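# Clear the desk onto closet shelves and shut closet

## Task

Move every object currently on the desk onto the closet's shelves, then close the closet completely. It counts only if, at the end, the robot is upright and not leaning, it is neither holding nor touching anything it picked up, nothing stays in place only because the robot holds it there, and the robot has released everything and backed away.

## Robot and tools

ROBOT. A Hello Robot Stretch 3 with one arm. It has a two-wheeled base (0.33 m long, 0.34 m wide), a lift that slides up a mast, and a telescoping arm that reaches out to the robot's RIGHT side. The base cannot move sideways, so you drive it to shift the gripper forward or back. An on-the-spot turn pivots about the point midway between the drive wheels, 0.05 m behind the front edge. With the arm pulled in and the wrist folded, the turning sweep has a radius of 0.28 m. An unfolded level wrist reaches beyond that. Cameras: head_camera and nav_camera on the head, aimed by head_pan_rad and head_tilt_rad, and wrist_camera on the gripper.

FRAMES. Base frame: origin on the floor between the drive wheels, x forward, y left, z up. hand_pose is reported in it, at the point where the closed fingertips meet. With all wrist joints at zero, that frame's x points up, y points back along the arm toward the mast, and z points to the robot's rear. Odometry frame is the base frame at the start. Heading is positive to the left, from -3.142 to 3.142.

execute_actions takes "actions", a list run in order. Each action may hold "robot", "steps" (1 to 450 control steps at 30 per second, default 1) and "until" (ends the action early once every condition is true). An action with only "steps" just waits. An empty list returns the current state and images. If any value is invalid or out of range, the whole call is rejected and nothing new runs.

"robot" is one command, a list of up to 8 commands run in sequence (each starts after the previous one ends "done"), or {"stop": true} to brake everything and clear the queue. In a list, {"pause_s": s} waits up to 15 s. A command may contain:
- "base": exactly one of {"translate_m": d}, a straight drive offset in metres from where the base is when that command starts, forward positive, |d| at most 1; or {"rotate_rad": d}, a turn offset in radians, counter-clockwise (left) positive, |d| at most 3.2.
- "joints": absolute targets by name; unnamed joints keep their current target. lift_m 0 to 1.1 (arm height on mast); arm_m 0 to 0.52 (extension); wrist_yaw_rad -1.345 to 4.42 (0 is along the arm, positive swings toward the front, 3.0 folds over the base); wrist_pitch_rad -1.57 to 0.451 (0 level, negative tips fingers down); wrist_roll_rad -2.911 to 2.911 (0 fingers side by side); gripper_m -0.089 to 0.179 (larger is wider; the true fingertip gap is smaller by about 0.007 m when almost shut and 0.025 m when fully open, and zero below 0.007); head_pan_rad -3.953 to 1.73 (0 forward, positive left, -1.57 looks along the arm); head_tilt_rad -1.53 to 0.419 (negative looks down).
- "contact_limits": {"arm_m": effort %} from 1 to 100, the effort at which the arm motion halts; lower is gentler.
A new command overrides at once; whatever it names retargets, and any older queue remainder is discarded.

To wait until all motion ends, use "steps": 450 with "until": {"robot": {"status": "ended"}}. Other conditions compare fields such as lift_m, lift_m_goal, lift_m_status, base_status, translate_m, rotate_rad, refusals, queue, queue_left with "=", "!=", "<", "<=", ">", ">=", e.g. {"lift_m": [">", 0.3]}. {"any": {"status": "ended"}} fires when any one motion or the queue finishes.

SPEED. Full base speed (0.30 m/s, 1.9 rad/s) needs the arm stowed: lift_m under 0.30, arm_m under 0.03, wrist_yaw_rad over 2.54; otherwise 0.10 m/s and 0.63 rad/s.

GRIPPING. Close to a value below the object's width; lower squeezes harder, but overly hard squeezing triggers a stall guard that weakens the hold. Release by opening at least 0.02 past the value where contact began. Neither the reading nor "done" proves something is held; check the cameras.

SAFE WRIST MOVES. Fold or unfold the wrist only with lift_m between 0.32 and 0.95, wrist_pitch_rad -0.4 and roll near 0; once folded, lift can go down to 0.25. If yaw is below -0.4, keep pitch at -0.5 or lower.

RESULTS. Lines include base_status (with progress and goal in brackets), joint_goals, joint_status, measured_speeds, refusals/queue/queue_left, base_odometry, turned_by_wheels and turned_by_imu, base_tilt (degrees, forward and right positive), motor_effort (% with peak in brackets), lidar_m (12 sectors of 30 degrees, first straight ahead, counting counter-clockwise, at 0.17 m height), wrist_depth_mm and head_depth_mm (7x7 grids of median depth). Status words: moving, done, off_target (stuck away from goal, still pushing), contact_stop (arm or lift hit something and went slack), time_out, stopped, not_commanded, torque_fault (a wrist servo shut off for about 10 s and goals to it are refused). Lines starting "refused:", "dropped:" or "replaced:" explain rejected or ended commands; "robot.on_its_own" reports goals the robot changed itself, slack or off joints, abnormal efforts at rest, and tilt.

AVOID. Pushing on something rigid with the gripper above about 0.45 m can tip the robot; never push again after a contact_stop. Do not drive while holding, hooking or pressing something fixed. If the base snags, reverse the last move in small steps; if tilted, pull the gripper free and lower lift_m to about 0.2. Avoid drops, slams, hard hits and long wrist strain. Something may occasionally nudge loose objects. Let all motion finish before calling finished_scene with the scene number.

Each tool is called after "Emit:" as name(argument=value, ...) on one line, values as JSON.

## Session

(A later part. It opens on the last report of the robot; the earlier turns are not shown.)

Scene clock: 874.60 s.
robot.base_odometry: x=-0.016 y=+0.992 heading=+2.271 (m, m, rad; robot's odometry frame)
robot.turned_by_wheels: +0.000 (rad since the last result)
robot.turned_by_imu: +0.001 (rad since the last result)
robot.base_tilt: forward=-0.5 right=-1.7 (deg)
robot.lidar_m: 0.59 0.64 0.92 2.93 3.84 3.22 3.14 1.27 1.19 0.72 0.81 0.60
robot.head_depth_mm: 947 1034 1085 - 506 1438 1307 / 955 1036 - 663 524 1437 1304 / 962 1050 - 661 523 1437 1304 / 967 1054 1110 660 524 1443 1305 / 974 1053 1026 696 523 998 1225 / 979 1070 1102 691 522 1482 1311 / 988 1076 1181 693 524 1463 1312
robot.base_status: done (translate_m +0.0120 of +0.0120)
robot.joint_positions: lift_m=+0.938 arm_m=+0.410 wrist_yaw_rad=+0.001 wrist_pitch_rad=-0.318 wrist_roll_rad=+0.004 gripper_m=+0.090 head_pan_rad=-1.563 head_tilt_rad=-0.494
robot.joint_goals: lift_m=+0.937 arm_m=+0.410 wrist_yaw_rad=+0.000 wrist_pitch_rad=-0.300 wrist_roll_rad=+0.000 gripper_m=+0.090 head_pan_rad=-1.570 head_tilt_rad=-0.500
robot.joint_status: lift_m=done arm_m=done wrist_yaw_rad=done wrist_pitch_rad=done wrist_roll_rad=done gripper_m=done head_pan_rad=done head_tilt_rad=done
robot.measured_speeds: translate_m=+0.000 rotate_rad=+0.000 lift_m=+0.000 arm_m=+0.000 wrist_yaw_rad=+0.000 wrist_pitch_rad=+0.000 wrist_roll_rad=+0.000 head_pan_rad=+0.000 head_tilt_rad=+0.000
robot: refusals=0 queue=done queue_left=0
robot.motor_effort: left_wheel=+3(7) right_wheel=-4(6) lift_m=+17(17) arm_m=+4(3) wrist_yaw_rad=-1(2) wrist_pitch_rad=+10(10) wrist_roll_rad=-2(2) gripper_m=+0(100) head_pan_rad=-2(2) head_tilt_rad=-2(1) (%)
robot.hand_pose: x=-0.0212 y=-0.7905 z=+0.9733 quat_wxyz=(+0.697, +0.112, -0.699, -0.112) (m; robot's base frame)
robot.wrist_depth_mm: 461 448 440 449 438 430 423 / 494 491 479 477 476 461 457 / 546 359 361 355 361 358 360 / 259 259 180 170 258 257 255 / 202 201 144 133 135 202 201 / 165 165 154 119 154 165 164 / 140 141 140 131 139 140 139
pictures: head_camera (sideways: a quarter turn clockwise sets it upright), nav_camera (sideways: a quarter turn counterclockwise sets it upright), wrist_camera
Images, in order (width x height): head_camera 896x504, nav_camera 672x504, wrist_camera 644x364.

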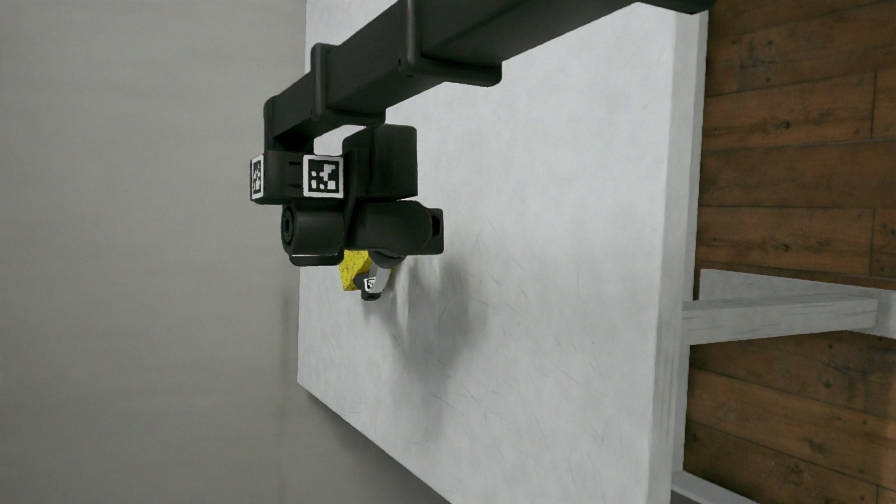

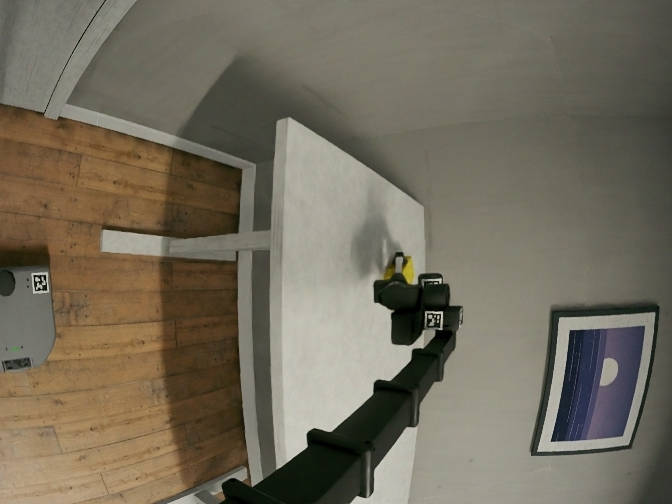

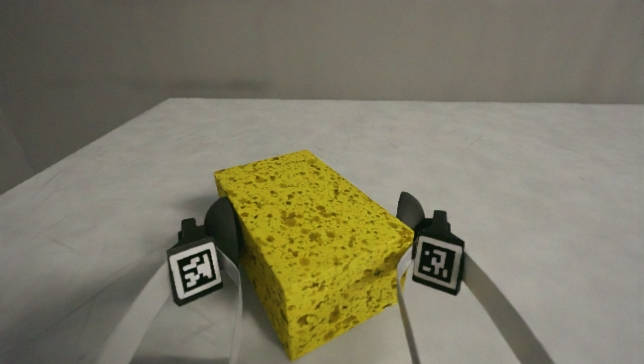

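Good; rotating to long-axis-along. Close more.

Emit:
execute_actions(actions=[{"robot":[{"joints":{"gripper_m":0.035}},{"pause_s":1},{"joints":{"lift_m":1.0}}],"steps":450,"until":{"robot":{"status":"ended"}}}])

Scene clock: 879.10 s.
robot.base_odometry: x=-0.016 y=+0.992 heading=+2.271 (m, m, rad; robot's odometry frame)
robot.turned_by_wheels: +0.000 (rad since the last result)
robot.turned_by_imu: +0.001 (rad since the last result)
robot.base_tilt: forward=-0.6 right=-1.7 (deg)
robot.lidar_m: 0.59 0.64 0.92 2.93 3.85 3.23 3.14 1.28 1.18 0.73 0.81 0.60
robot.head_depth_mm: 949 1021 - 691 524 1441 1302 / 956 1011 931 693 524 1442 1293 / 961 1014 904 694 524 1446 1304 / 971 1035 899 693 524 1443 1309 / 977 1064 1030 693 524 1000 1235 / 981 1068 1101 695 524 1484 1307 / 983 1073 1177 692 524 1474 1310
robot.base_status: done (translate_m +0.0120 of +0.0120)
robot.joint_positions: lift_m=+0.999 arm_m=+0.410 wrist_yaw_rad=+0.001 wrist_pitch_rad=-0.318 wrist_roll_rad=+0.004 gripper_m=+0.036 head_pan_rad=-1.563 head_tilt_rad=-0.494
robot.joint_goals: lift_m=+1.000 arm_m=+0.410 wrist_yaw_rad=+0.000 wrist_pitch_rad=-0.300 wrist_roll_rad=+0.000 gripper_m=+0.035 head_pan_rad=-1.570 head_tilt_rad=-0.500
robot.joint_status: lift_m=done arm_m=done wrist_yaw_rad=done wrist_pitch_rad=done wrist_roll_rad=done gripper_m=done head_pan_rad=done head_tilt_rad=done
robot.measured_speeds: translate_m=+0.000 rotate_rad=+0.000 lift_m=+0.000 arm_m=+0.000 wrist_yaw_rad=+0.000 wrist_pitch_rad=+0.000 wrist_roll_rad=+0.000 head_pan_rad=+0.000 head_tilt_rad=+0.000
robot: refusals=0 queue=done queue_left=0
robot.motor_effort: left_wheel=+2(2) right_wheel=-3(4) lift_m=+43(47) arm_m=+3(4) wrist_yaw_rad=-1(1) wrist_pitch_rad=+10(10) wrist_roll_rad=-2(2) gripper_m=-20(100) head_pan_rad=-1(1) head_tilt_rad=-2(2) (%)
robot.hand_pose: x=-0.0212 y=-0.7905 z=+1.0353 quat_wxyz=(+0.697, +0.112, -0.699, -0.112) (m; robot's base frame)
robot.wrist_depth_mm: 453 454 446 442 434 429 423 / 501 489 488 481 461 459 452 / 542 535 516 496 495 496 489 / 589 378 338 170 382 381 377 / 588 297 137 132 209 292 293 / 242 243 224 131 225 241 242 / 205 205 202 199 205 205 203
pictures: head_camera (sideways: a quarter turn clockwise sets it upright), nav_camera (sideways: a quarter turn counterclockwise sets it upright), wrist_camera
Images, in order (width x height): head_camera 896x504, nav_camera 672x504, wrist_camera 644x364.

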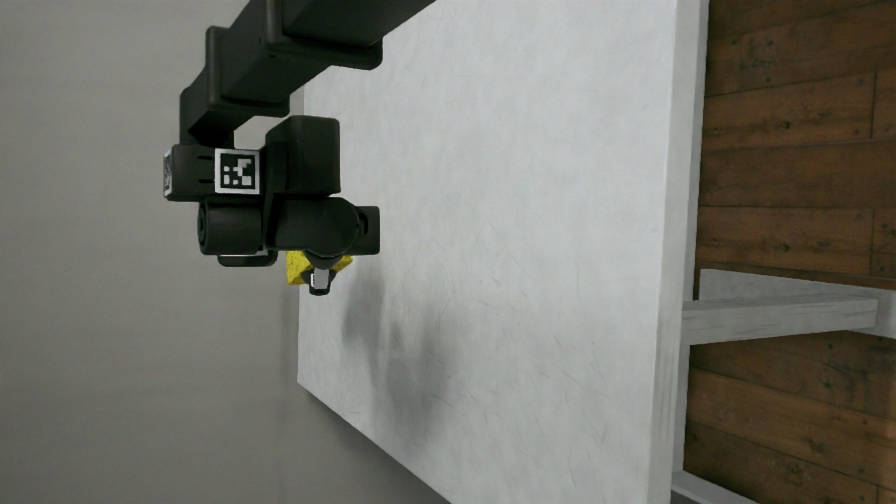

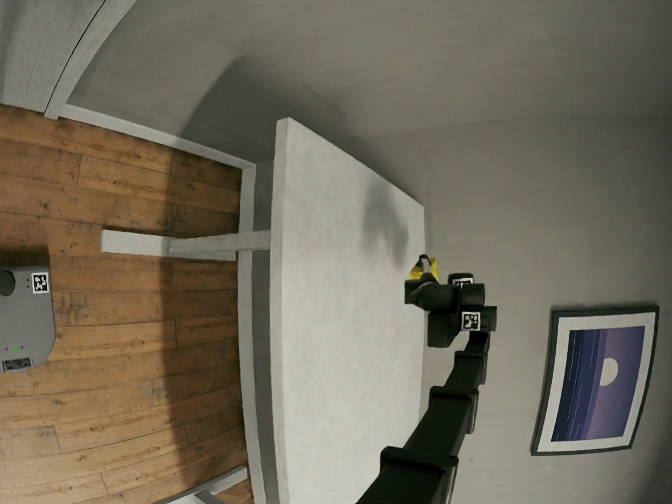

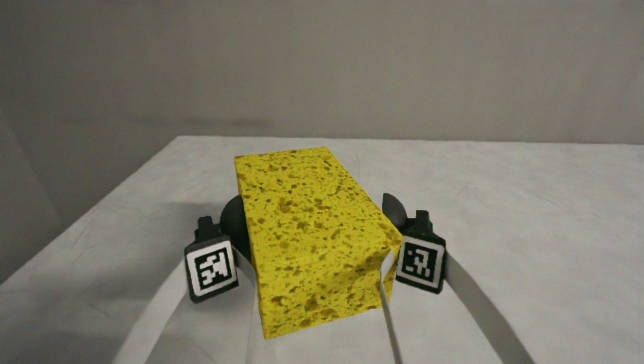

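Emit:
execute_actions(actions=[{"robot":[{"joints":{"lift_m":1.04,"arm_m":0.0}},{"joints":{"wrist_yaw_rad":1.57,"head_pan_rad":0,"head_tilt_rad":-0.3}},{"base":{"rotate_rad":1.9}},{"base":{"translate_m":1.0},"joints":{"lift_m":0.7}},{"base":{"translate_m":1.0}}],"steps":450,"until":{"robot":{"status":"ended"}}},{"steps":450,"until":{"robot":{"status":"ended"}}},{"steps":450,"until":{"robot":{"status":"ended"}}}])

Scene clock: 920.77 s.
robot.base_odometry: x=-1.047 y=-0.722 heading=-2.112 (m, m, rad; robot's odometry frame)
robot.turned_by_wheels: +1.900 (rad since the last result)
robot.turned_by_imu: +1.926 (rad since the last result)
robot.base_tilt: forward=-0.5 right=-1.7 (deg)
robot.lidar_m: 1.17 1.38 2.33 2.37 3.04 2.55 2.24 1.53 1.43 1.46 1.87 1.03
robot.head_depth_mm: 1472 1549 1621 1668 1658 1883 1510 / 1530 1610 1692 1748 1755 1891 1512 / 1586 1684 1779 1797 1843 1899 1505 / 1613 1674 1559 1653 1664 1773 1459 / 1009 1073 1134 1215 1303 1412 1457 / 1047 1126 1183 1287 1376 1497 1514 / 1100 1170 1250 1351 1469 1580 1517
robot.base_status: done (translate_m +1.0000 of +1.0000)
robot.joint_positions: lift_m=+0.701 arm_m=+0.000 wrist_yaw_rad=+1.568 wrist_pitch_rad=-0.318 wrist_roll_rad=+0.004 gripper_m=+0.036 head_pan_rad=-0.007 head_tilt_rad=-0.309
robot.joint_goals: lift_m=+0.700 arm_m=+0.000 wrist_yaw_rad=+1.570 wrist_pitch_rad=-0.300 wrist_roll_rad=+0.000 gripper_m=+0.035 head_pan_rad=+0.000 head_tilt_rad=-0.300
robot.joint_status: lift_m=done arm_m=done wrist_yaw_rad=done wrist_pitch_rad=done wrist_roll_rad=done gripper_m=done head_pan_rad=done head_tilt_rad=done
robot.measured_speeds: translate_m=+0.000 rotate_rad=+0.000 lift_m=+0.000 arm_m=+0.000 wrist_yaw_rad=+0.000 wrist_pitch_rad=+0.000 wrist_roll_rad=+0.000 head_pan_rad=+0.000 head_tilt_rad=+0.000
robot: refusals=0 queue=done queue_left=0
robot.motor_effort: left_wheel=-3(6) right_wheel=+2(6) lift_m=+17(41) arm_m=-2(2) wrist_yaw_rad=+0(2) wrist_pitch_rad=+10(10) wrist_roll_rad=-2(3) gripper_m=-21(21) head_pan_rad=+3(28) head_tilt_rad=+4(17) (%)
robot.hand_pose: x=+0.2145 y=-0.1461 z=+0.7363 quat_wxyz=(+0.573, +0.573, -0.416, +0.413) (m; robot's base frame)
robot.wrist_depth_mm: - - - - - 704 - / - - - - - 789 - / - - - - - 876 - / - - - 170 - - - / - - 137 131 560 - - / - - 969 132 975 - - / 874 869 858 854 889 857 864
pictures: head_camera (sideways: a quarter turn clockwise sets it upright), nav_camera (sideways: a quarter turn counterclockwise sets it upright), wrist_camera
Images, in order (width x height): head_camera 896x504, nav_camera 672x504, wrist_camera 644x364.

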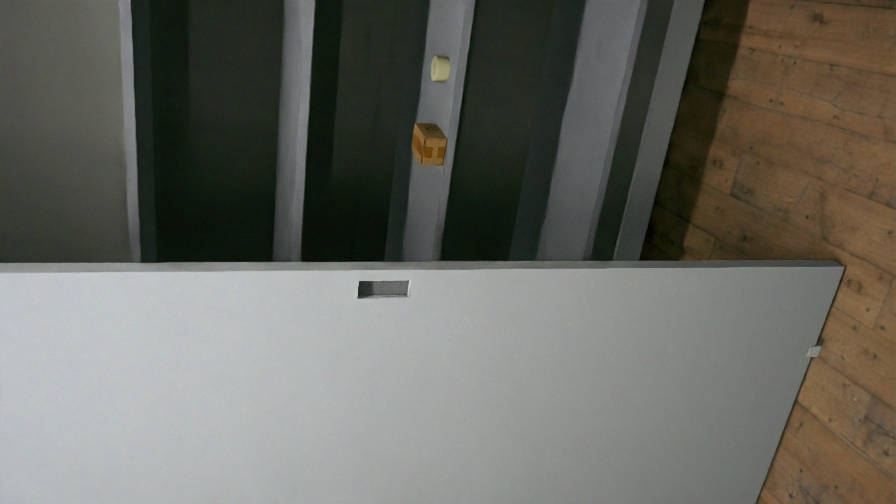

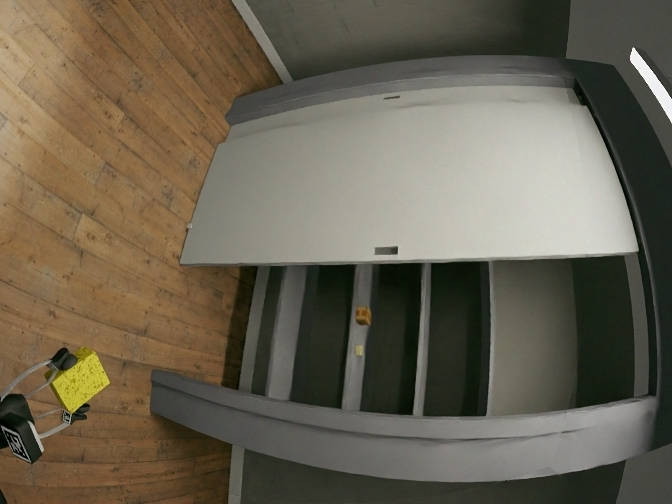

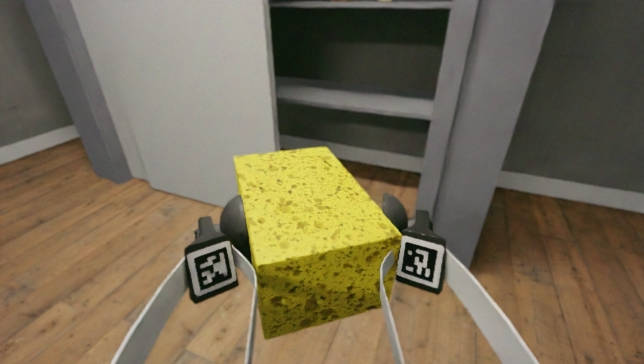

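Emit:
execute_actions(actions=[{"robot":[{"base":{"rotate_rad":-0.09},"joints":{"lift_m":0.6}},{"base":{"translate_m":0.665}},{"base":{"rotate_rad":1.35},"joints":{"head_pan_rad":-1.57,"head_tilt_rad":-0.7}},{"joints":{"wrist_yaw_rad":0}},{"joints":{"arm_m":0.13}}],"steps":450,"until":{"robot":{"status":"ended"}}},{"steps":150,"until":{"robot":{"status":"ended"}}}])

Scene clock: 941.93 s.
robot.base_odometry: x=-1.439 y=-1.259 heading=-0.852 (m, m, rad; robot's odometry frame)
robot.turned_by_wheels: +1.260 (rad since the last result)
robot.turned_by_imu: +1.271 (rad since the last result)
robot.base_tilt: forward=-0.6 right=-1.7 (deg)
robot.lidar_m: 2.11 2.29 3.46 3.15 2.10 1.68 1.66 0.51 0.49 1.15 0.51 0.71
robot.head_depth_mm: 735 1055 899 1254 1121 1334 980 / 736 1068 898 1253 1484 1420 - / 730 1074 896 1249 1114 1412 1144 / 819 1078 900 1252 802 1344 1160 / 821 1087 933 1246 1522 1367 1187 / 820 1104 937 1248 1522 1337 1119 / 819 1115 932 1217 696 829 1119
robot.base_status: done (rotate_rad +1.3499 of +1.3500)
robot.joint_positions: lift_m=+0.601 arm_m=+0.130 wrist_yaw_rad=+0.002 wrist_pitch_rad=-0.318 wrist_roll_rad=+0.004 gripper_m=+0.036 head_pan_rad=-1.563 head_tilt_rad=-0.691
robot.joint_goals: lift_m=+0.600 arm_m=+0.130 wrist_yaw_rad=+0.000 wrist_pitch_rad=-0.300 wrist_roll_rad=+0.000 gripper_m=+0.035 head_pan_rad=-1.570 head_tilt_rad=-0.700
robot.joint_status: lift_m=done arm_m=done wrist_yaw_rad=done wrist_pitch_rad=done wrist_roll_rad=done gripper_m=done head_pan_rad=done head_tilt_rad=done
robot.measured_speeds: translate_m=+0.000 rotate_rad=+0.000 lift_m=+0.000 arm_m=+0.000 wrist_yaw_rad=+0.000 wrist_pitch_rad=+0.000 wrist_roll_rad=+0.000 head_pan_rad=+0.000 head_tilt_rad=+0.000
robot: refusals=0 queue=done queue_left=0
robot.motor_effort: left_wheel=-2(8) right_wheel=+2(5) lift_m=+17(18) arm_m=+4(5) wrist_yaw_rad=-2(1) wrist_pitch_rad=+10(10) wrist_roll_rad=-2(2) gripper_m=-20(21) head_pan_rad=-2(26) head_tilt_rad=-3(23) (%)
robot.hand_pose: x=-0.0211 y=-0.5105 z=+0.6363 quat_wxyz=(+0.697, +0.112, -0.699, -0.112) (m; robot's base frame)
robot.wrist_depth_mm: 732 729 711 668 667 643 523 / 801 770 758 740 725 692 504 / 800 786 785 801 748 722 509 / 556 574 503 169 568 561 498 / - - 137 132 293 453 448 / 910 913 858 132 858 708 486 / 782 766 777 763 764 701 484
pictures: head_camera (sideways: a quarter turn clockwise sets it upright), nav_camera (sideways: a quarter turn counterclockwise sets it upright), wrist_camera
Images, in order (width x height): head_camera 896x504, nav_camera 672x504, wrist_camera 644x364.

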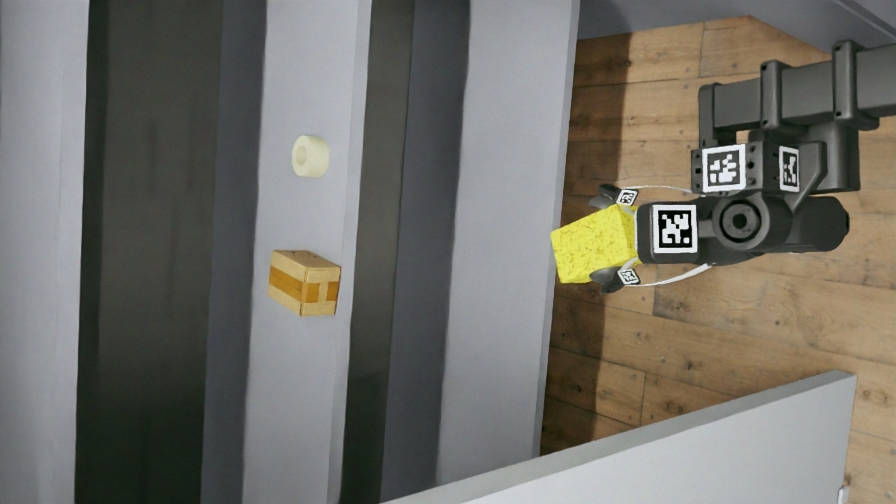

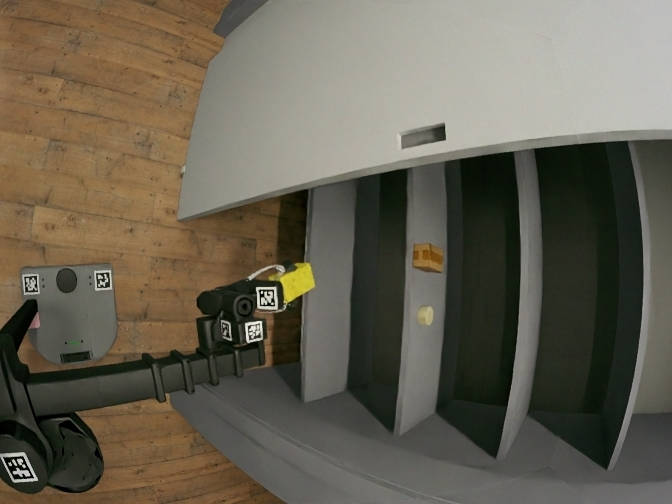

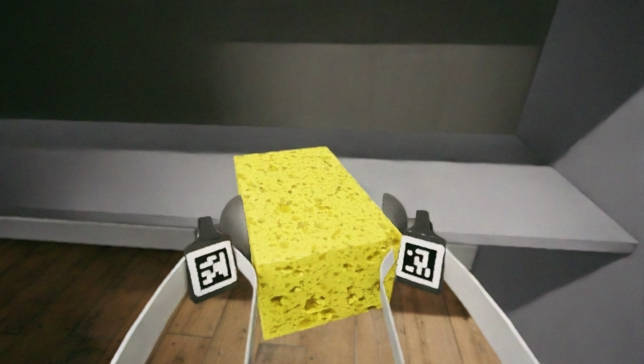

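Emit:
execute_actions(actions=[{"robot":[{"joints":{"lift_m":0.52}},{"joints":{"arm_m":0.42}}],"steps":450,"until":{"robot":{"status":"ended"}}}])

Scene clock: 949.57 s.
robot.base_odometry: x=-1.439 y=-1.259 heading=-0.852 (m, m, rad; robot's odometry frame)
robot.turned_by_wheels: +0.000 (rad since the last result)
robot.turned_by_imu: +0.001 (rad since the last result)
robot.base_tilt: forward=-0.5 right=-1.7 (deg)
robot.lidar_m: 2.11 2.29 3.48 3.14 2.10 1.67 1.65 0.51 0.49 1.15 0.51 0.71
robot.head_depth_mm: 734 1054 896 1249 1117 1321 1043 / 733 1069 904 1246 1485 1394 - / 732 1070 898 1291 - 1365 1183 / 819 1075 899 1284 1522 1359 1187 / 815 1087 937 1247 1509 1372 1184 / 819 1100 934 1245 1522 1330 1124 / 817 1117 935 1210 696 826 1116
robot.base_status: done (rotate_rad +1.3499 of +1.3500)
robot.joint_positions: lift_m=+0.521 arm_m=+0.420 wrist_yaw_rad=+0.001 wrist_pitch_rad=-0.318 wrist_roll_rad=+0.004 gripper_m=+0.036 head_pan_rad=-1.563 head_tilt_rad=-0.691
robot.joint_goals: lift_m=+0.520 arm_m=+0.420 wrist_yaw_rad=+0.000 wrist_pitch_rad=-0.300 wrist_roll_rad=+0.000 gripper_m=+0.035 head_pan_rad=-1.570 head_tilt_rad=-0.700
robot.joint_status: lift_m=done arm_m=done wrist_yaw_rad=done wrist_pitch_rad=done wrist_roll_rad=done gripper_m=done head_pan_rad=done head_tilt_rad=done
robot.measured_speeds: translate_m=+0.000 rotate_rad=+0.000 lift_m=+0.000 arm_m=+0.000 wrist_yaw_rad=+0.000 wrist_pitch_rad=+0.000 wrist_roll_rad=+0.000 head_pan_rad=+0.000 head_tilt_rad=+0.000
robot: refusals=0 queue=done queue_left=0
robot.motor_effort: left_wheel=-2(3) right_wheel=+2(2) lift_m=+17(19) arm_m=+3(4) wrist_yaw_rad=-1(2) wrist_pitch_rad=+11(11) wrist_roll_rad=-2(2) gripper_m=-21(20) head_pan_rad=-1(2) head_tilt_rad=-2(3) (%)
robot.hand_pose: x=-0.0212 y=-0.8005 z=+0.5563 quat_wxyz=(+0.697, +0.112, -0.699, -0.112) (m; robot's base frame)
robot.wrist_depth_mm: 465 460 443 432 417 411 406 / 504 489 476 464 455 445 434 / 536 518 511 507 480 470 467 / 408 409 362 170 401 404 400 / 321 314 138 131 218 317 314 / 259 260 242 132 243 259 259 / 219 221 217 212 220 222 218
pictures: head_camera (sideways: a quarter turn clockwise sets it upright), nav_camera (sideways: a quarter turn counterclockwise sets it upright), wrist_camera
Images, in order (width x height): head_camera 896x504, nav_camera 672x504, wrist_camera 644x364.

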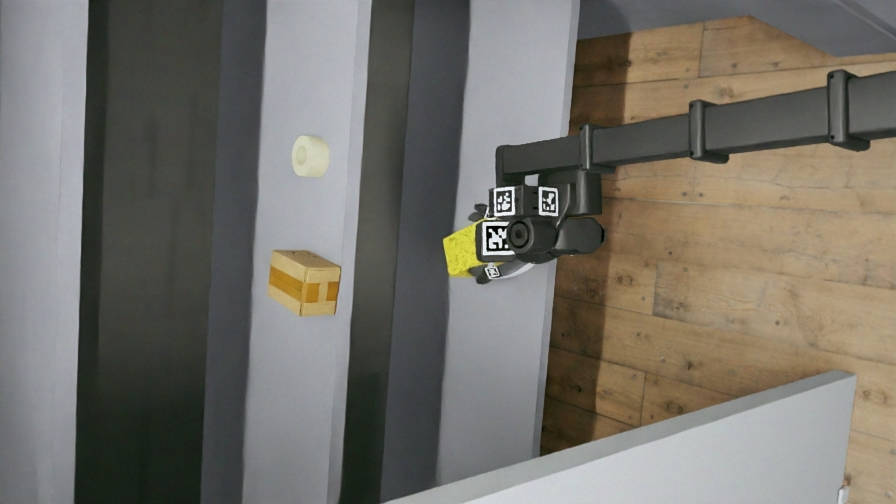

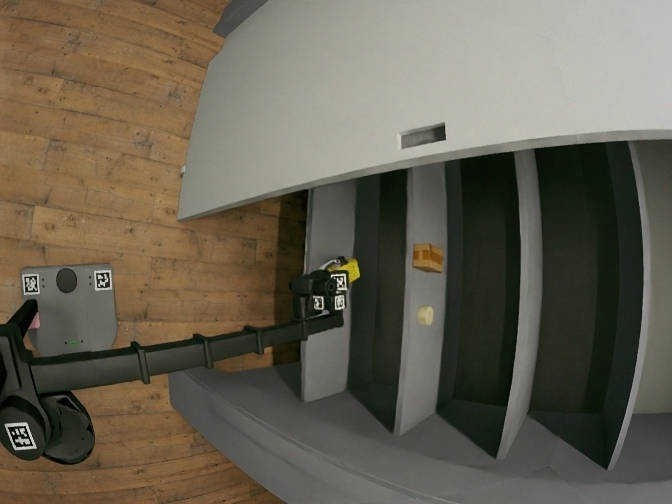

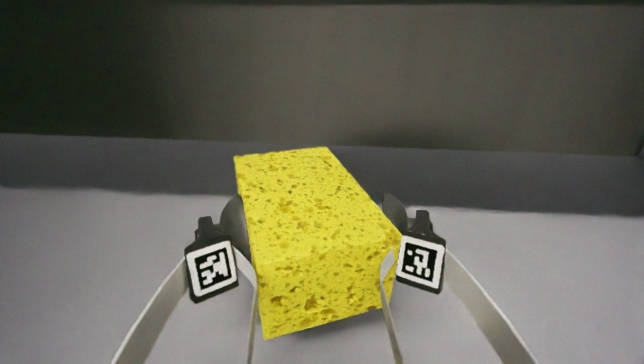

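Emit:
execute_actions(actions=[{"robot":[{"joints":{"lift_m":0.44}},{"joints":{"gripper_m":0.09}},{"joints":{"arm_m":0.0}},{"joints":{"wrist_yaw_rad":1.57,"lift_m":0.91,"gripper_m":0.0}},{"joints":{"wrist_pitch_rad":0},"base":{"translate_m":0.45}},{"base":{"rotate_rad":-1.555},"joints":{"head_pan_rad":0,"head_tilt_rad":-0.3}}],"steps":450,"until":{"robot":{"status":"ended"}}},{"steps":300,"until":{"robot":{"status":"ended"}}}])

Scene clock: 974.37 s.
robot.base_odometry: x=-1.143 y=-1.597 heading=-2.407 (m, m, rad; robot's odometry frame)
robot.turned_by_wheels: -1.555 (rad since the last result)
robot.turned_by_imu: -1.551 (rad since the last result)
robot.base_tilt: forward=-0.6 right=-1.7 (deg)
robot.lidar_m: 0.49 0.54 0.90 1.67 1.82 2.81 3.14 2.63 2.12 2.10 0.86 0.50
robot.head_depth_mm: 377 398 422 447 478 511 550 / 381 402 427 454 484 518 559 / 386 408 432 458 491 528 570 / 390 412 437 466 498 534 578 / 394 417 443 472 505 543 588 / 399 422 448 477 512 553 596 / 403 428 454 485 519 560 609
robot.base_status: done (rotate_rad -1.5549 of -1.5550)
robot.joint_positions: lift_m=+0.909 arm_m=+0.000 wrist_yaw_rad=+1.568 wrist_pitch_rad=-0.022 wrist_roll_rad=+0.003 gripper_m=+0.000 head_pan_rad=-0.007 head_tilt_rad=-0.310
robot.joint_goals: lift_m=+0.910 arm_m=+0.000 wrist_yaw_rad=+1.570 wrist_pitch_rad=+0.000 wrist_roll_rad=+0.000 gripper_m=+0.000 head_pan_rad=+0.000 head_tilt_rad=-0.300
robot.joint_status: lift_m=done arm_m=done wrist_yaw_rad=done wrist_pitch_rad=done wrist_roll_rad=done gripper_m=done head_pan_rad=done head_tilt_rad=done
robot.measured_speeds: translate_m=+0.000 rotate_rad=+0.000 lift_m=+0.000 arm_m=+0.000 wrist_yaw_rad=+0.000 wrist_pitch_rad=+0.000 wrist_roll_rad=+0.000 head_pan_rad=+0.000 head_tilt_rad=+0.000
robot: refusals=0 queue=done queue_left=0
robot.motor_effort: left_wheel=+3(7) right_wheel=-4(7) lift_m=+43(45) arm_m=-3(3) wrist_yaw_rad=+0(2) wrist_pitch_rad=+13(14) wrist_roll_rad=-2(2) gripper_m=-3(100) head_pan_rad=+3(28) head_tilt_rad=+3(21) (%)
robot.hand_pose: x=+0.2343 y=-0.1461 z=+1.0185 quat_wxyz=(+0.506, +0.506, -0.495, +0.493) (m; robot's base frame)
robot.wrist_depth_mm: 392 383 372 360 952 958 872 / 412 393 381 374 641 935 812 / 427 417 397 388 - - 853 / 454 434 420 403 789 - 833 / 470 449 440 - - - 791 / 500 474 464 437 - - 836 / 515 495 480 466 801 864 807
pictures: head_camera (sideways: a quarter turn clockwise sets it upright), nav_camera (sideways: a quarter turn counterclockwise sets it upright), wrist_camera
Images, in order (width x height): head_camera 896x504, nav_camera 672x504, wrist_camera 644x364.

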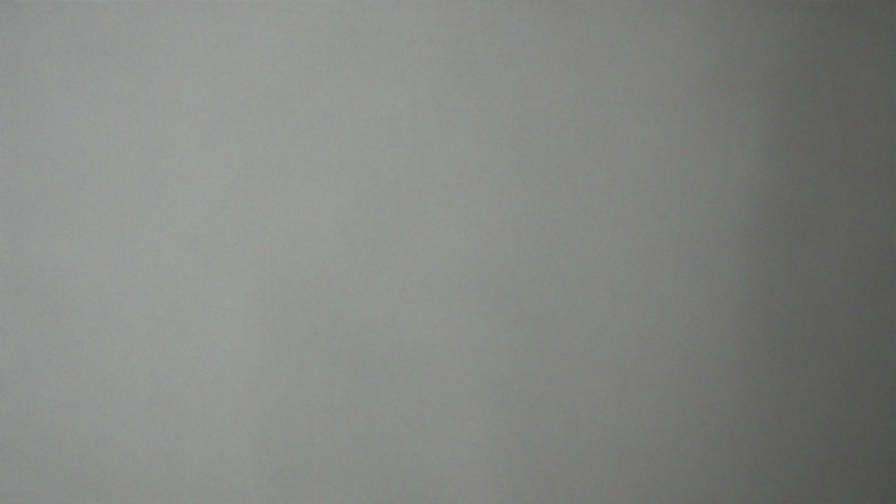

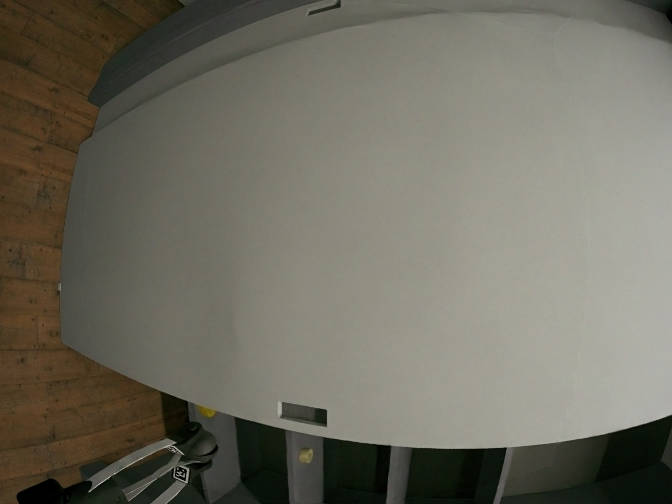

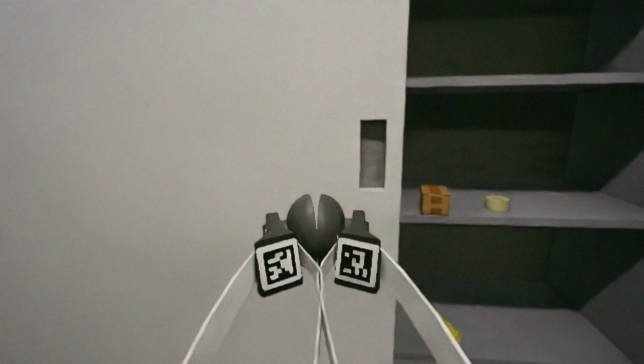

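Emit:
execute_actions(actions=[{"robot":[{"base":{"rotate_rad":-0.11},"joints":{"arm_m":0.015}},{"base":{"translate_m":0.17}}],"steps":450,"until":{"robot":{"status":"ended"}}}])

Scene clock: 983.17 s.
robot.base_odometry: x=-1.281 y=-1.697 heading=-2.517 (m, m, rad; robot's odometry frame)
robot.turned_by_wheels: -0.110 (rad since the last result)
robot.turned_by_imu: -0.108 (rad since the last result)
robot.base_tilt: forward=-0.6 right=-1.7 (deg)
robot.lidar_m: 0.32 0.34 0.47 1.66 1.74 2.45 3.30 2.87 2.17 2.11 0.79 0.33
robot.head_depth_mm: - - - 286 302 324 350 / - - - 285 301 324 350 / - - - 285 302 325 351 / - - - 286 302 324 351 / - - - 286 303 325 352 / - - - 286 303 326 352 / - - - 287 304 326 353
robot.base_status: done (translate_m +0.1700 of +0.1700)
robot.joint_positions: lift_m=+0.909 arm_m=+0.015 wrist_yaw_rad=+1.568 wrist_pitch_rad=-0.022 wrist_roll_rad=+0.003 gripper_m=+0.000 head_pan_rad=-0.007 head_tilt_rad=-0.309
robot.joint_goals: lift_m=+0.910 arm_m=+0.015 wrist_yaw_rad=+1.570 wrist_pitch_rad=+0.000 wrist_roll_rad=+0.000 gripper_m=+0.000 head_pan_rad=+0.000 head_tilt_rad=-0.300
robot.joint_status: lift_m=done arm_m=done wrist_yaw_rad=done wrist_pitch_rad=done wrist_roll_rad=done gripper_m=done head_pan_rad=done head_tilt_rad=done
robot.measured_speeds: translate_m=+0.000 rotate_rad=+0.000 lift_m=+0.000 arm_m=+0.000 wrist_yaw_rad=+0.000 wrist_pitch_rad=+0.000 wrist_roll_rad=+0.000 head_pan_rad=+0.000 head_tilt_rad=+0.000
robot: refusals=0 queue=done queue_left=0
robot.motor_effort: left_wheel=+2(7) right_wheel=-4(8) lift_m=+43(43) arm_m=+4(5) wrist_yaw_rad=+1(1) wrist_pitch_rad=+13(13) wrist_roll_rad=-2(2) gripper_m=-2(3) head_pan_rad=+2(2) head_tilt_rad=+3(3) (%)
robot.hand_pose: x=+0.2343 y=-0.1602 z=+1.0185 quat_wxyz=(+0.506, +0.506, -0.495, +0.493) (m; robot's base frame)
robot.wrist_depth_mm: 217 218 216 217 858 854 734 / 227 225 225 227 887 862 703 / 236 233 231 232 906 911 753 / 245 244 243 244 969 968 749 / 256 254 254 - 614 642 633 / 265 265 265 267 - - 764 / 279 276 276 275 878 854 761
pictures: head_camera (sideways: a quarter turn clockwise sets it upright), nav_camera (sideways: a quarter turn counterclockwise sets it upright), wrist_camera
Images, in order (width x height): head_camera 896x504, nav_camera 672x504, wrist_camera 644x364.

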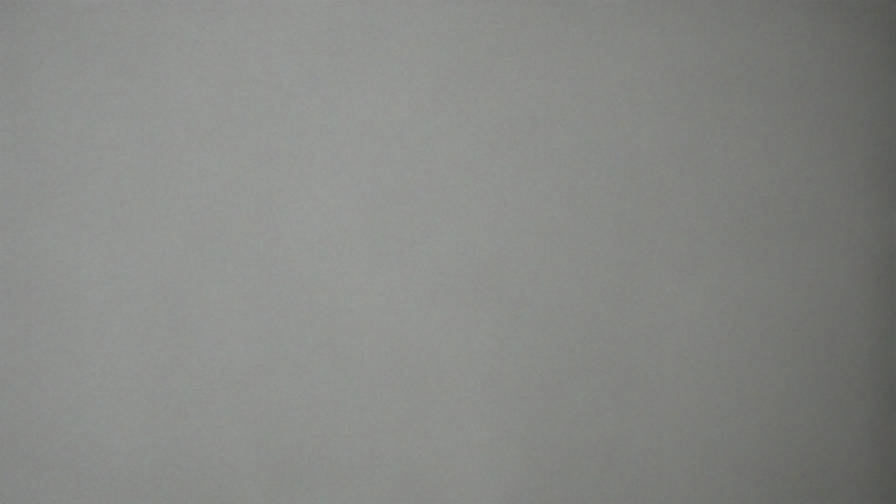

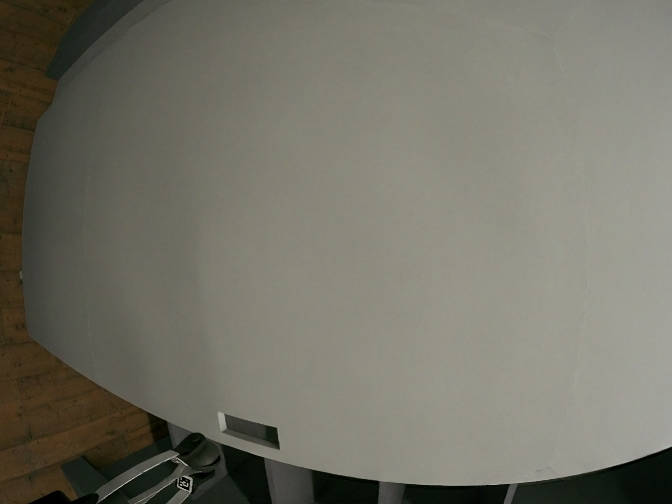

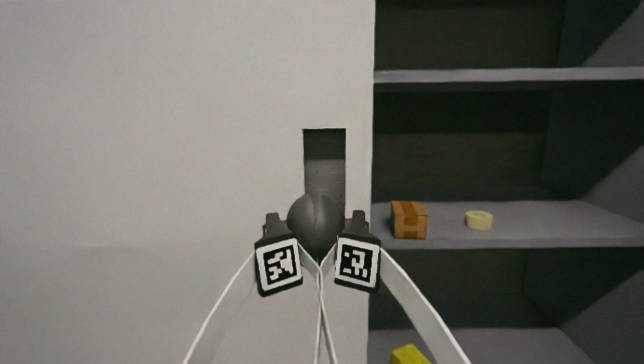

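Aligned. Drive in 0.105 and push.

Emit:
execute_actions(actions=[{"robot":[{"joints":{"arm_m":0.018},"base":{"translate_m":0.105}},{"joints":{"arm_m":0.52},"contact_limits":{"arm_m":30}}],"steps":450,"until":{"robot":{"status":"ended"}}}])

Scene clock: 992.07 s.
robot.base_odometry: x=-1.366 y=-1.758 heading=-2.517 (m, m, rad; robot's odometry frame)
robot.turned_by_wheels: +0.000 (rad since the last result)
robot.turned_by_imu: -0.090 (rad since the last result)
robot.base_tilt: forward=-0.5 right=-1.7 (deg)
robot.lidar_m: 0.23 0.24 0.31 0.79 1.70 2.25 3.37 3.16 2.23 2.11 0.35 0.25
robot.head_depth_mm: - - - - - - - / - - - - - - - / - - - - - - - / - - - - - - - / - - - - - - - / - - - - - - - / - - - - - - -
robot.base_status: done (translate_m +0.1050 of +0.1050)
robot.joint_positions: lift_m=+0.910 arm_m=+0.517 wrist_yaw_rad=+1.624 wrist_pitch_rad=-0.020 wrist_roll_rad=+0.003 gripper_m=+0.000 head_pan_rad=-0.006 head_tilt_rad=-0.306
robot.joint_goals: lift_m=+0.910 arm_m=+0.520 wrist_yaw_rad=+1.623 wrist_pitch_rad=+0.000 wrist_roll_rad=+0.000 gripper_m=+0.000 head_pan_rad=+0.000 head_tilt_rad=-0.300
robot.joint_status: lift_m=done arm_m=done wrist_yaw_rad=done wrist_pitch_rad=done wrist_roll_rad=done gripper_m=done head_pan_rad=done head_tilt_rad=done
robot.measured_speeds: translate_m=+0.000 rotate_rad=+0.000 lift_m=+0.000 arm_m=+0.000 wrist_yaw_rad=+0.000 wrist_pitch_rad=+0.000 wrist_roll_rad=+0.000 head_pan_rad=+0.000 head_tilt_rad=+0.000
robot: refusals=0 queue=done queue_left=0
robot.on_its_own: wrist_yaw_rad is held at +1.623, not at your +1.570, by its stall guard, which is not easing now
robot.motor_effort: left_wheel=+1(19) right_wheel=-2(32) lift_m=+41(43) arm_m=+4(8) wrist_yaw_rad=-1(39) wrist_pitch_rad=+12(15) wrist_roll_rad=-2(2) gripper_m=-3(7) head_pan_rad=+2(4) head_tilt_rad=+2(4) (%)
robot.contact_limits: arm_m 30 (drawing in: default 15, maximum 25; extending or still: default 22, maximum 35)
robot.hand_pose: x=+0.2340 y=-0.6480 z=+1.0190 quat_wxyz=(+0.491, +0.519, -0.482, +0.507) (m; robot's base frame)
robot.wrist_depth_mm: 794 816 833 821 211 149 161 / 799 828 848 839 214 154 168 / 853 887 852 873 216 160 175 / 871 903 918 913 219 167 182 / 233 575 617 - 221 171 189 / 233 982 - - 199 180 199 / 232 861 845 832 264 190 207
pictures: head_camera (sideways: a quarter turn clockwise sets it upright), nav_camera (sideways: a quarter turn counterclockwise sets it upright), wrist_camera
Images, in order (width x height): head_camera 896x504, nav_camera 672x504, wrist_camera 644x364.

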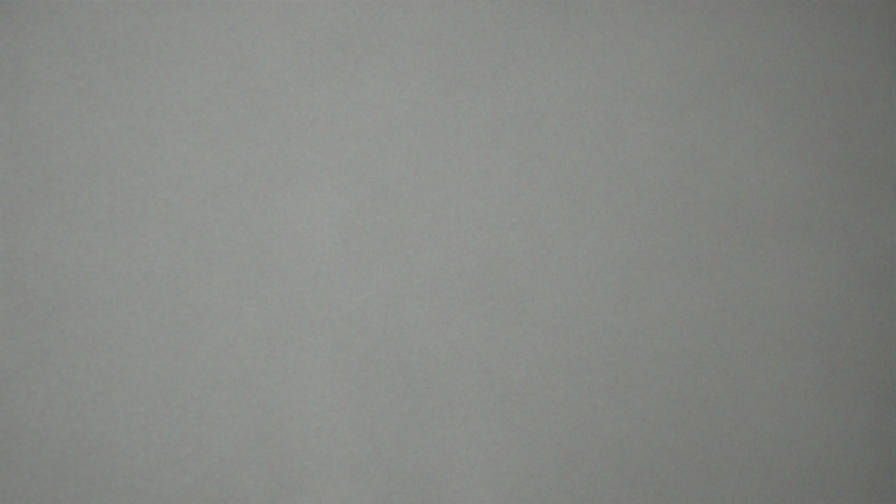

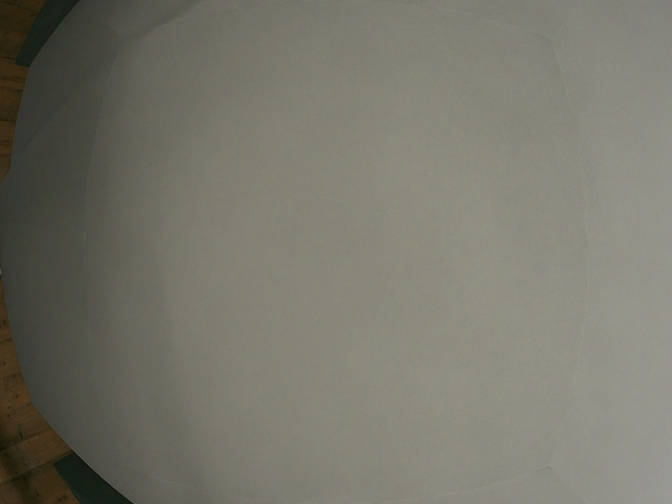

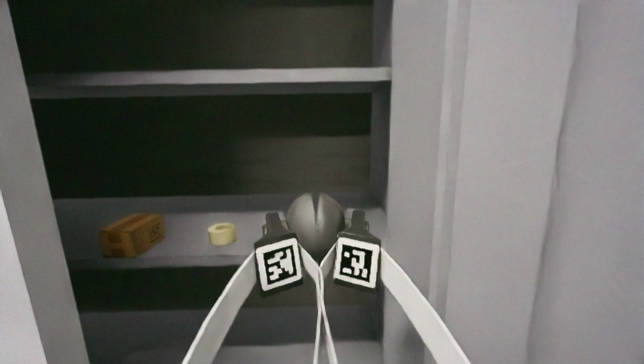

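Emit:
execute_actions(actions=[{"robot":[{"base":{"translate_m":-0.3}},{"joints":{"arm_m":0.0,"wrist_yaw_rad":1.57},"base":{"rotate_rad":0.09}}],"steps":450,"until":{"robot":{"status":"ended"}}}])

Scene clock: 1002.67 s.
robot.base_odometry: x=-1.123 y=-1.583 heading=-2.427 (m, m, rad; robot's odometry frame)
robot.turned_by_wheels: +0.090 (rad since the last result)
robot.turned_by_imu: +0.090 (rad since the last result)
robot.base_tilt: forward=-0.6 right=-1.8 (deg)
robot.lidar_m: 0.53 0.56 0.85 1.64 1.72 2.41 3.09 2.91 2.19 2.13 0.90 0.55
robot.head_depth_mm: 420 445 472 502 537 574 621 / 421 446 472 502 536 576 622 / 422 445 473 501 536 578 625 / 422 447 474 503 538 578 623 / 422 446 473 504 539 578 623 / 423 446 473 505 539 577 624 / 422 448 474 504 539 580 626
robot.base_status: done (rotate_rad +0.0899 of +0.0900)
robot.joint_positions: lift_m=+0.910 arm_m=+0.000 wrist_yaw_rad=+1.572 wrist_pitch_rad=-0.020 wrist_roll_rad=+0.003 gripper_m=+0.000 head_pan_rad=-0.006 head_tilt_rad=-0.306
robot.joint_goals: lift_m=+0.910 arm_m=+0.000 wrist_yaw_rad=+1.570 wrist_pitch_rad=+0.000 wrist_roll_rad=+0.000 gripper_m=+0.000 head_pan_rad=+0.000 head_tilt_rad=-0.300
robot.joint_status: lift_m=done arm_m=done wrist_yaw_rad=done wrist_pitch_rad=done wrist_roll_rad=done gripper_m=done head_pan_rad=done head_tilt_rad=done
robot.measured_speeds: translate_m=+0.000 rotate_rad=+0.000 lift_m=+0.000 arm_m=+0.000 wrist_yaw_rad=+0.000 wrist_pitch_rad=+0.000 wrist_roll_rad=+0.000 head_pan_rad=+0.000 head_tilt_rad=+0.000
robot: refusals=0 queue=done queue_left=0
robot.motor_effort: left_wheel=-2(8) right_wheel=+2(8) lift_m=+41(41) arm_m=-3(4) wrist_yaw_rad=-1(3) wrist_pitch_rad=+12(12) wrist_roll_rad=-2(2) gripper_m=-3(3) head_pan_rad=+1(3) head_tilt_rad=+2(3) (%)
robot.hand_pose: x=+0.2343 y=-0.1452 z=+1.0190 quat_wxyz=(+0.505, +0.506, -0.495, +0.494) (m; robot's base frame)
robot.wrist_depth_mm: 410 408 405 407 405 401 708 / 422 420 421 423 426 424 726 / 450 439 436 436 433 438 741 / 464 459 458 453 448 454 789 / 511 479 474 - 478 471 781 / 544 498 495 493 488 486 791 / 570 509 517 523 511 519 790
pictures: head_camera (sideways: a quarter turn clockwise sets it upright), nav_camera (sideways: a quarter turn counterclockwise sets it upright), wrist_camera
Images, in order (width x height): head_camera 896x504, nav_camera 672x504, wrist_camera 644x364.

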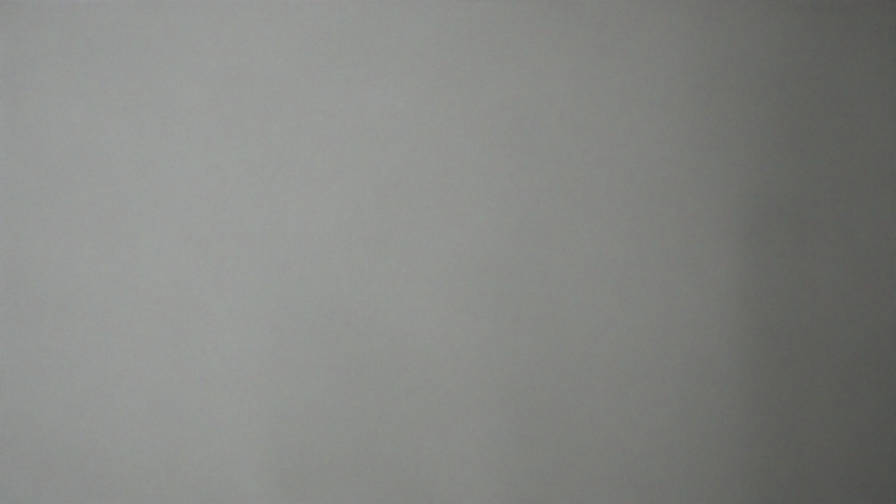

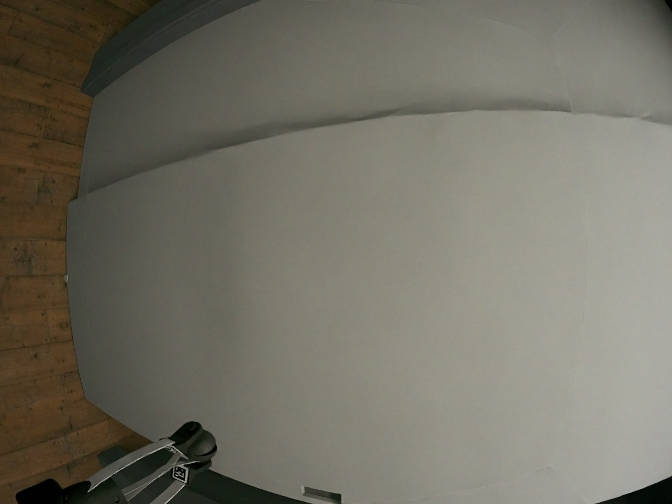

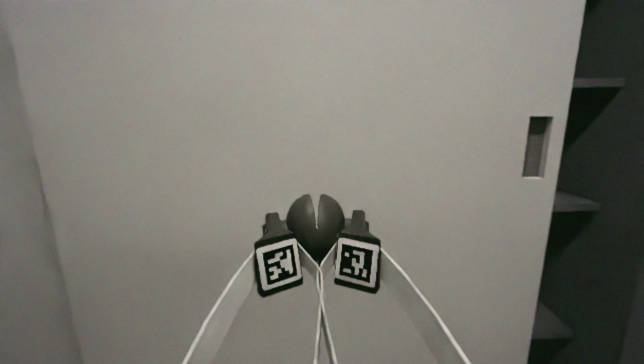

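Emit:
execute_actions(actions=[{"robot":[{"base":{"rotate_rad":-1.571}},{"base":{"translate_m":0.22}},{"base":{"rotate_rad":1.55},"joints":{"arm_m":0.09}},{"base":{"translate_m":0.15}}],"steps":450,"until":{"robot":{"status":"ended"}}}])

Scene clock: 1019.37 s.
robot.base_odometry: x=-1.382 y=-1.512 heading=-2.448 (m, m, rad; robot's odometry frame)
robot.turned_by_wheels: -0.021 (rad since the last result)
robot.turned_by_imu: -0.016 (rad since the last result)
robot.base_tilt: forward=-0.6 right=-1.7 (deg)
robot.lidar_m: 0.37 0.39 0.54 1.86 1.93 2.68 3.22 2.64 1.97 1.91 0.64 0.39
robot.head_depth_mm: 285 300 318 339 362 389 420 / 285 299 318 338 361 388 419 / 285 299 317 338 361 387 418 / 285 299 317 337 361 387 418 / 285 298 317 337 360 387 417 / 284 298 316 337 359 387 417 / 284 298 316 336 359 386 416
robot.base_status: done (translate_m +0.1500 of +0.1500)
robot.joint_positions: lift_m=+0.910 arm_m=+0.090 wrist_yaw_rad=+1.571 wrist_pitch_rad=-0.020 wrist_roll_rad=+0.003 gripper_m=+0.000 head_pan_rad=-0.006 head_tilt_rad=-0.306
robot.joint_goals: lift_m=+0.910 arm_m=+0.090 wrist_yaw_rad=+1.570 wrist_pitch_rad=+0.000 wrist_roll_rad=+0.000 gripper_m=+0.000 head_pan_rad=+0.000 head_tilt_rad=-0.300
robot.joint_status: lift_m=done arm_m=done wrist_yaw_rad=done wrist_pitch_rad=done wrist_roll_rad=done gripper_m=done head_pan_rad=done head_tilt_rad=done
robot.measured_speeds: translate_m=+0.000 rotate_rad=+0.000 lift_m=+0.000 arm_m=+0.000 wrist_yaw_rad=+0.000 wrist_pitch_rad=+0.000 wrist_roll_rad=+0.000 head_pan_rad=+0.000 head_tilt_rad=+0.000
robot: refusals=0 queue=done queue_left=0
robot.motor_effort: left_wheel=-3(8) right_wheel=+2(5) lift_m=+41(41) arm_m=+4(4) wrist_yaw_rad=-2(2) wrist_pitch_rad=+12(12) wrist_roll_rad=-2(2) gripper_m=-3(3) head_pan_rad=+3(2) head_tilt_rad=+2(2) (%)
robot.hand_pose: x=+0.2343 y=-0.2345 z=+1.0190 quat_wxyz=(+0.505, +0.506, -0.495, +0.494) (m; robot's base frame)
robot.wrist_depth_mm: 262 263 266 266 910 632 326 / 273 273 273 274 920 593 326 / 282 287 285 290 - 653 327 / 294 295 297 299 - 645 329 / 303 307 307 - 725 636 328 / 318 318 318 324 - 651 330 / 333 334 335 339 856 666 331
pictures: head_camera (sideways: a quarter turn clockwise sets it upright), nav_camera (sideways: a quarter turn counterclockwise sets it upright), wrist_camera
Images, in order (width x height): head_camera 896x504, nav_camera 672x504, wrist_camera 644x364.

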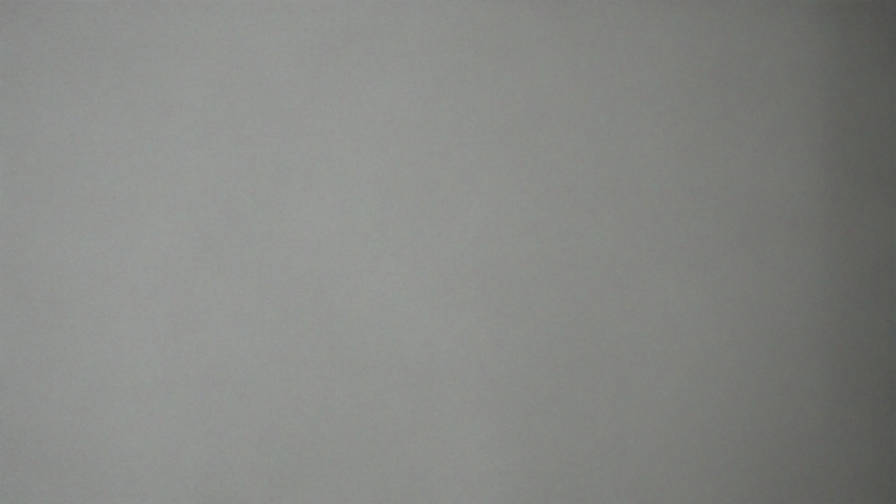

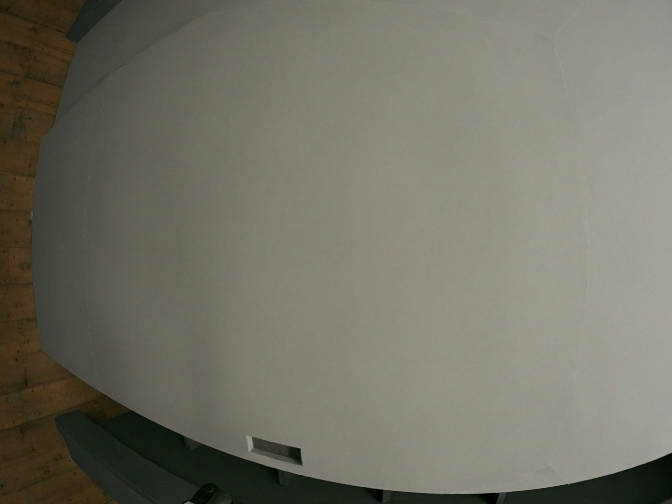

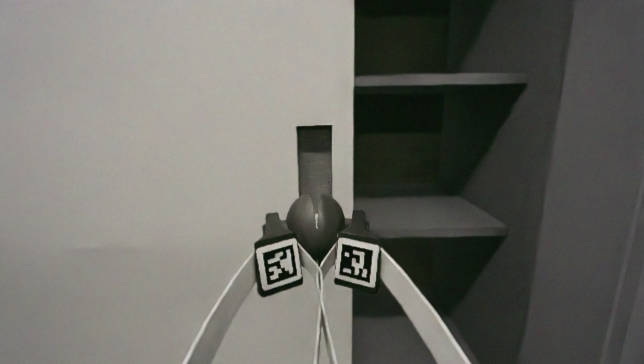

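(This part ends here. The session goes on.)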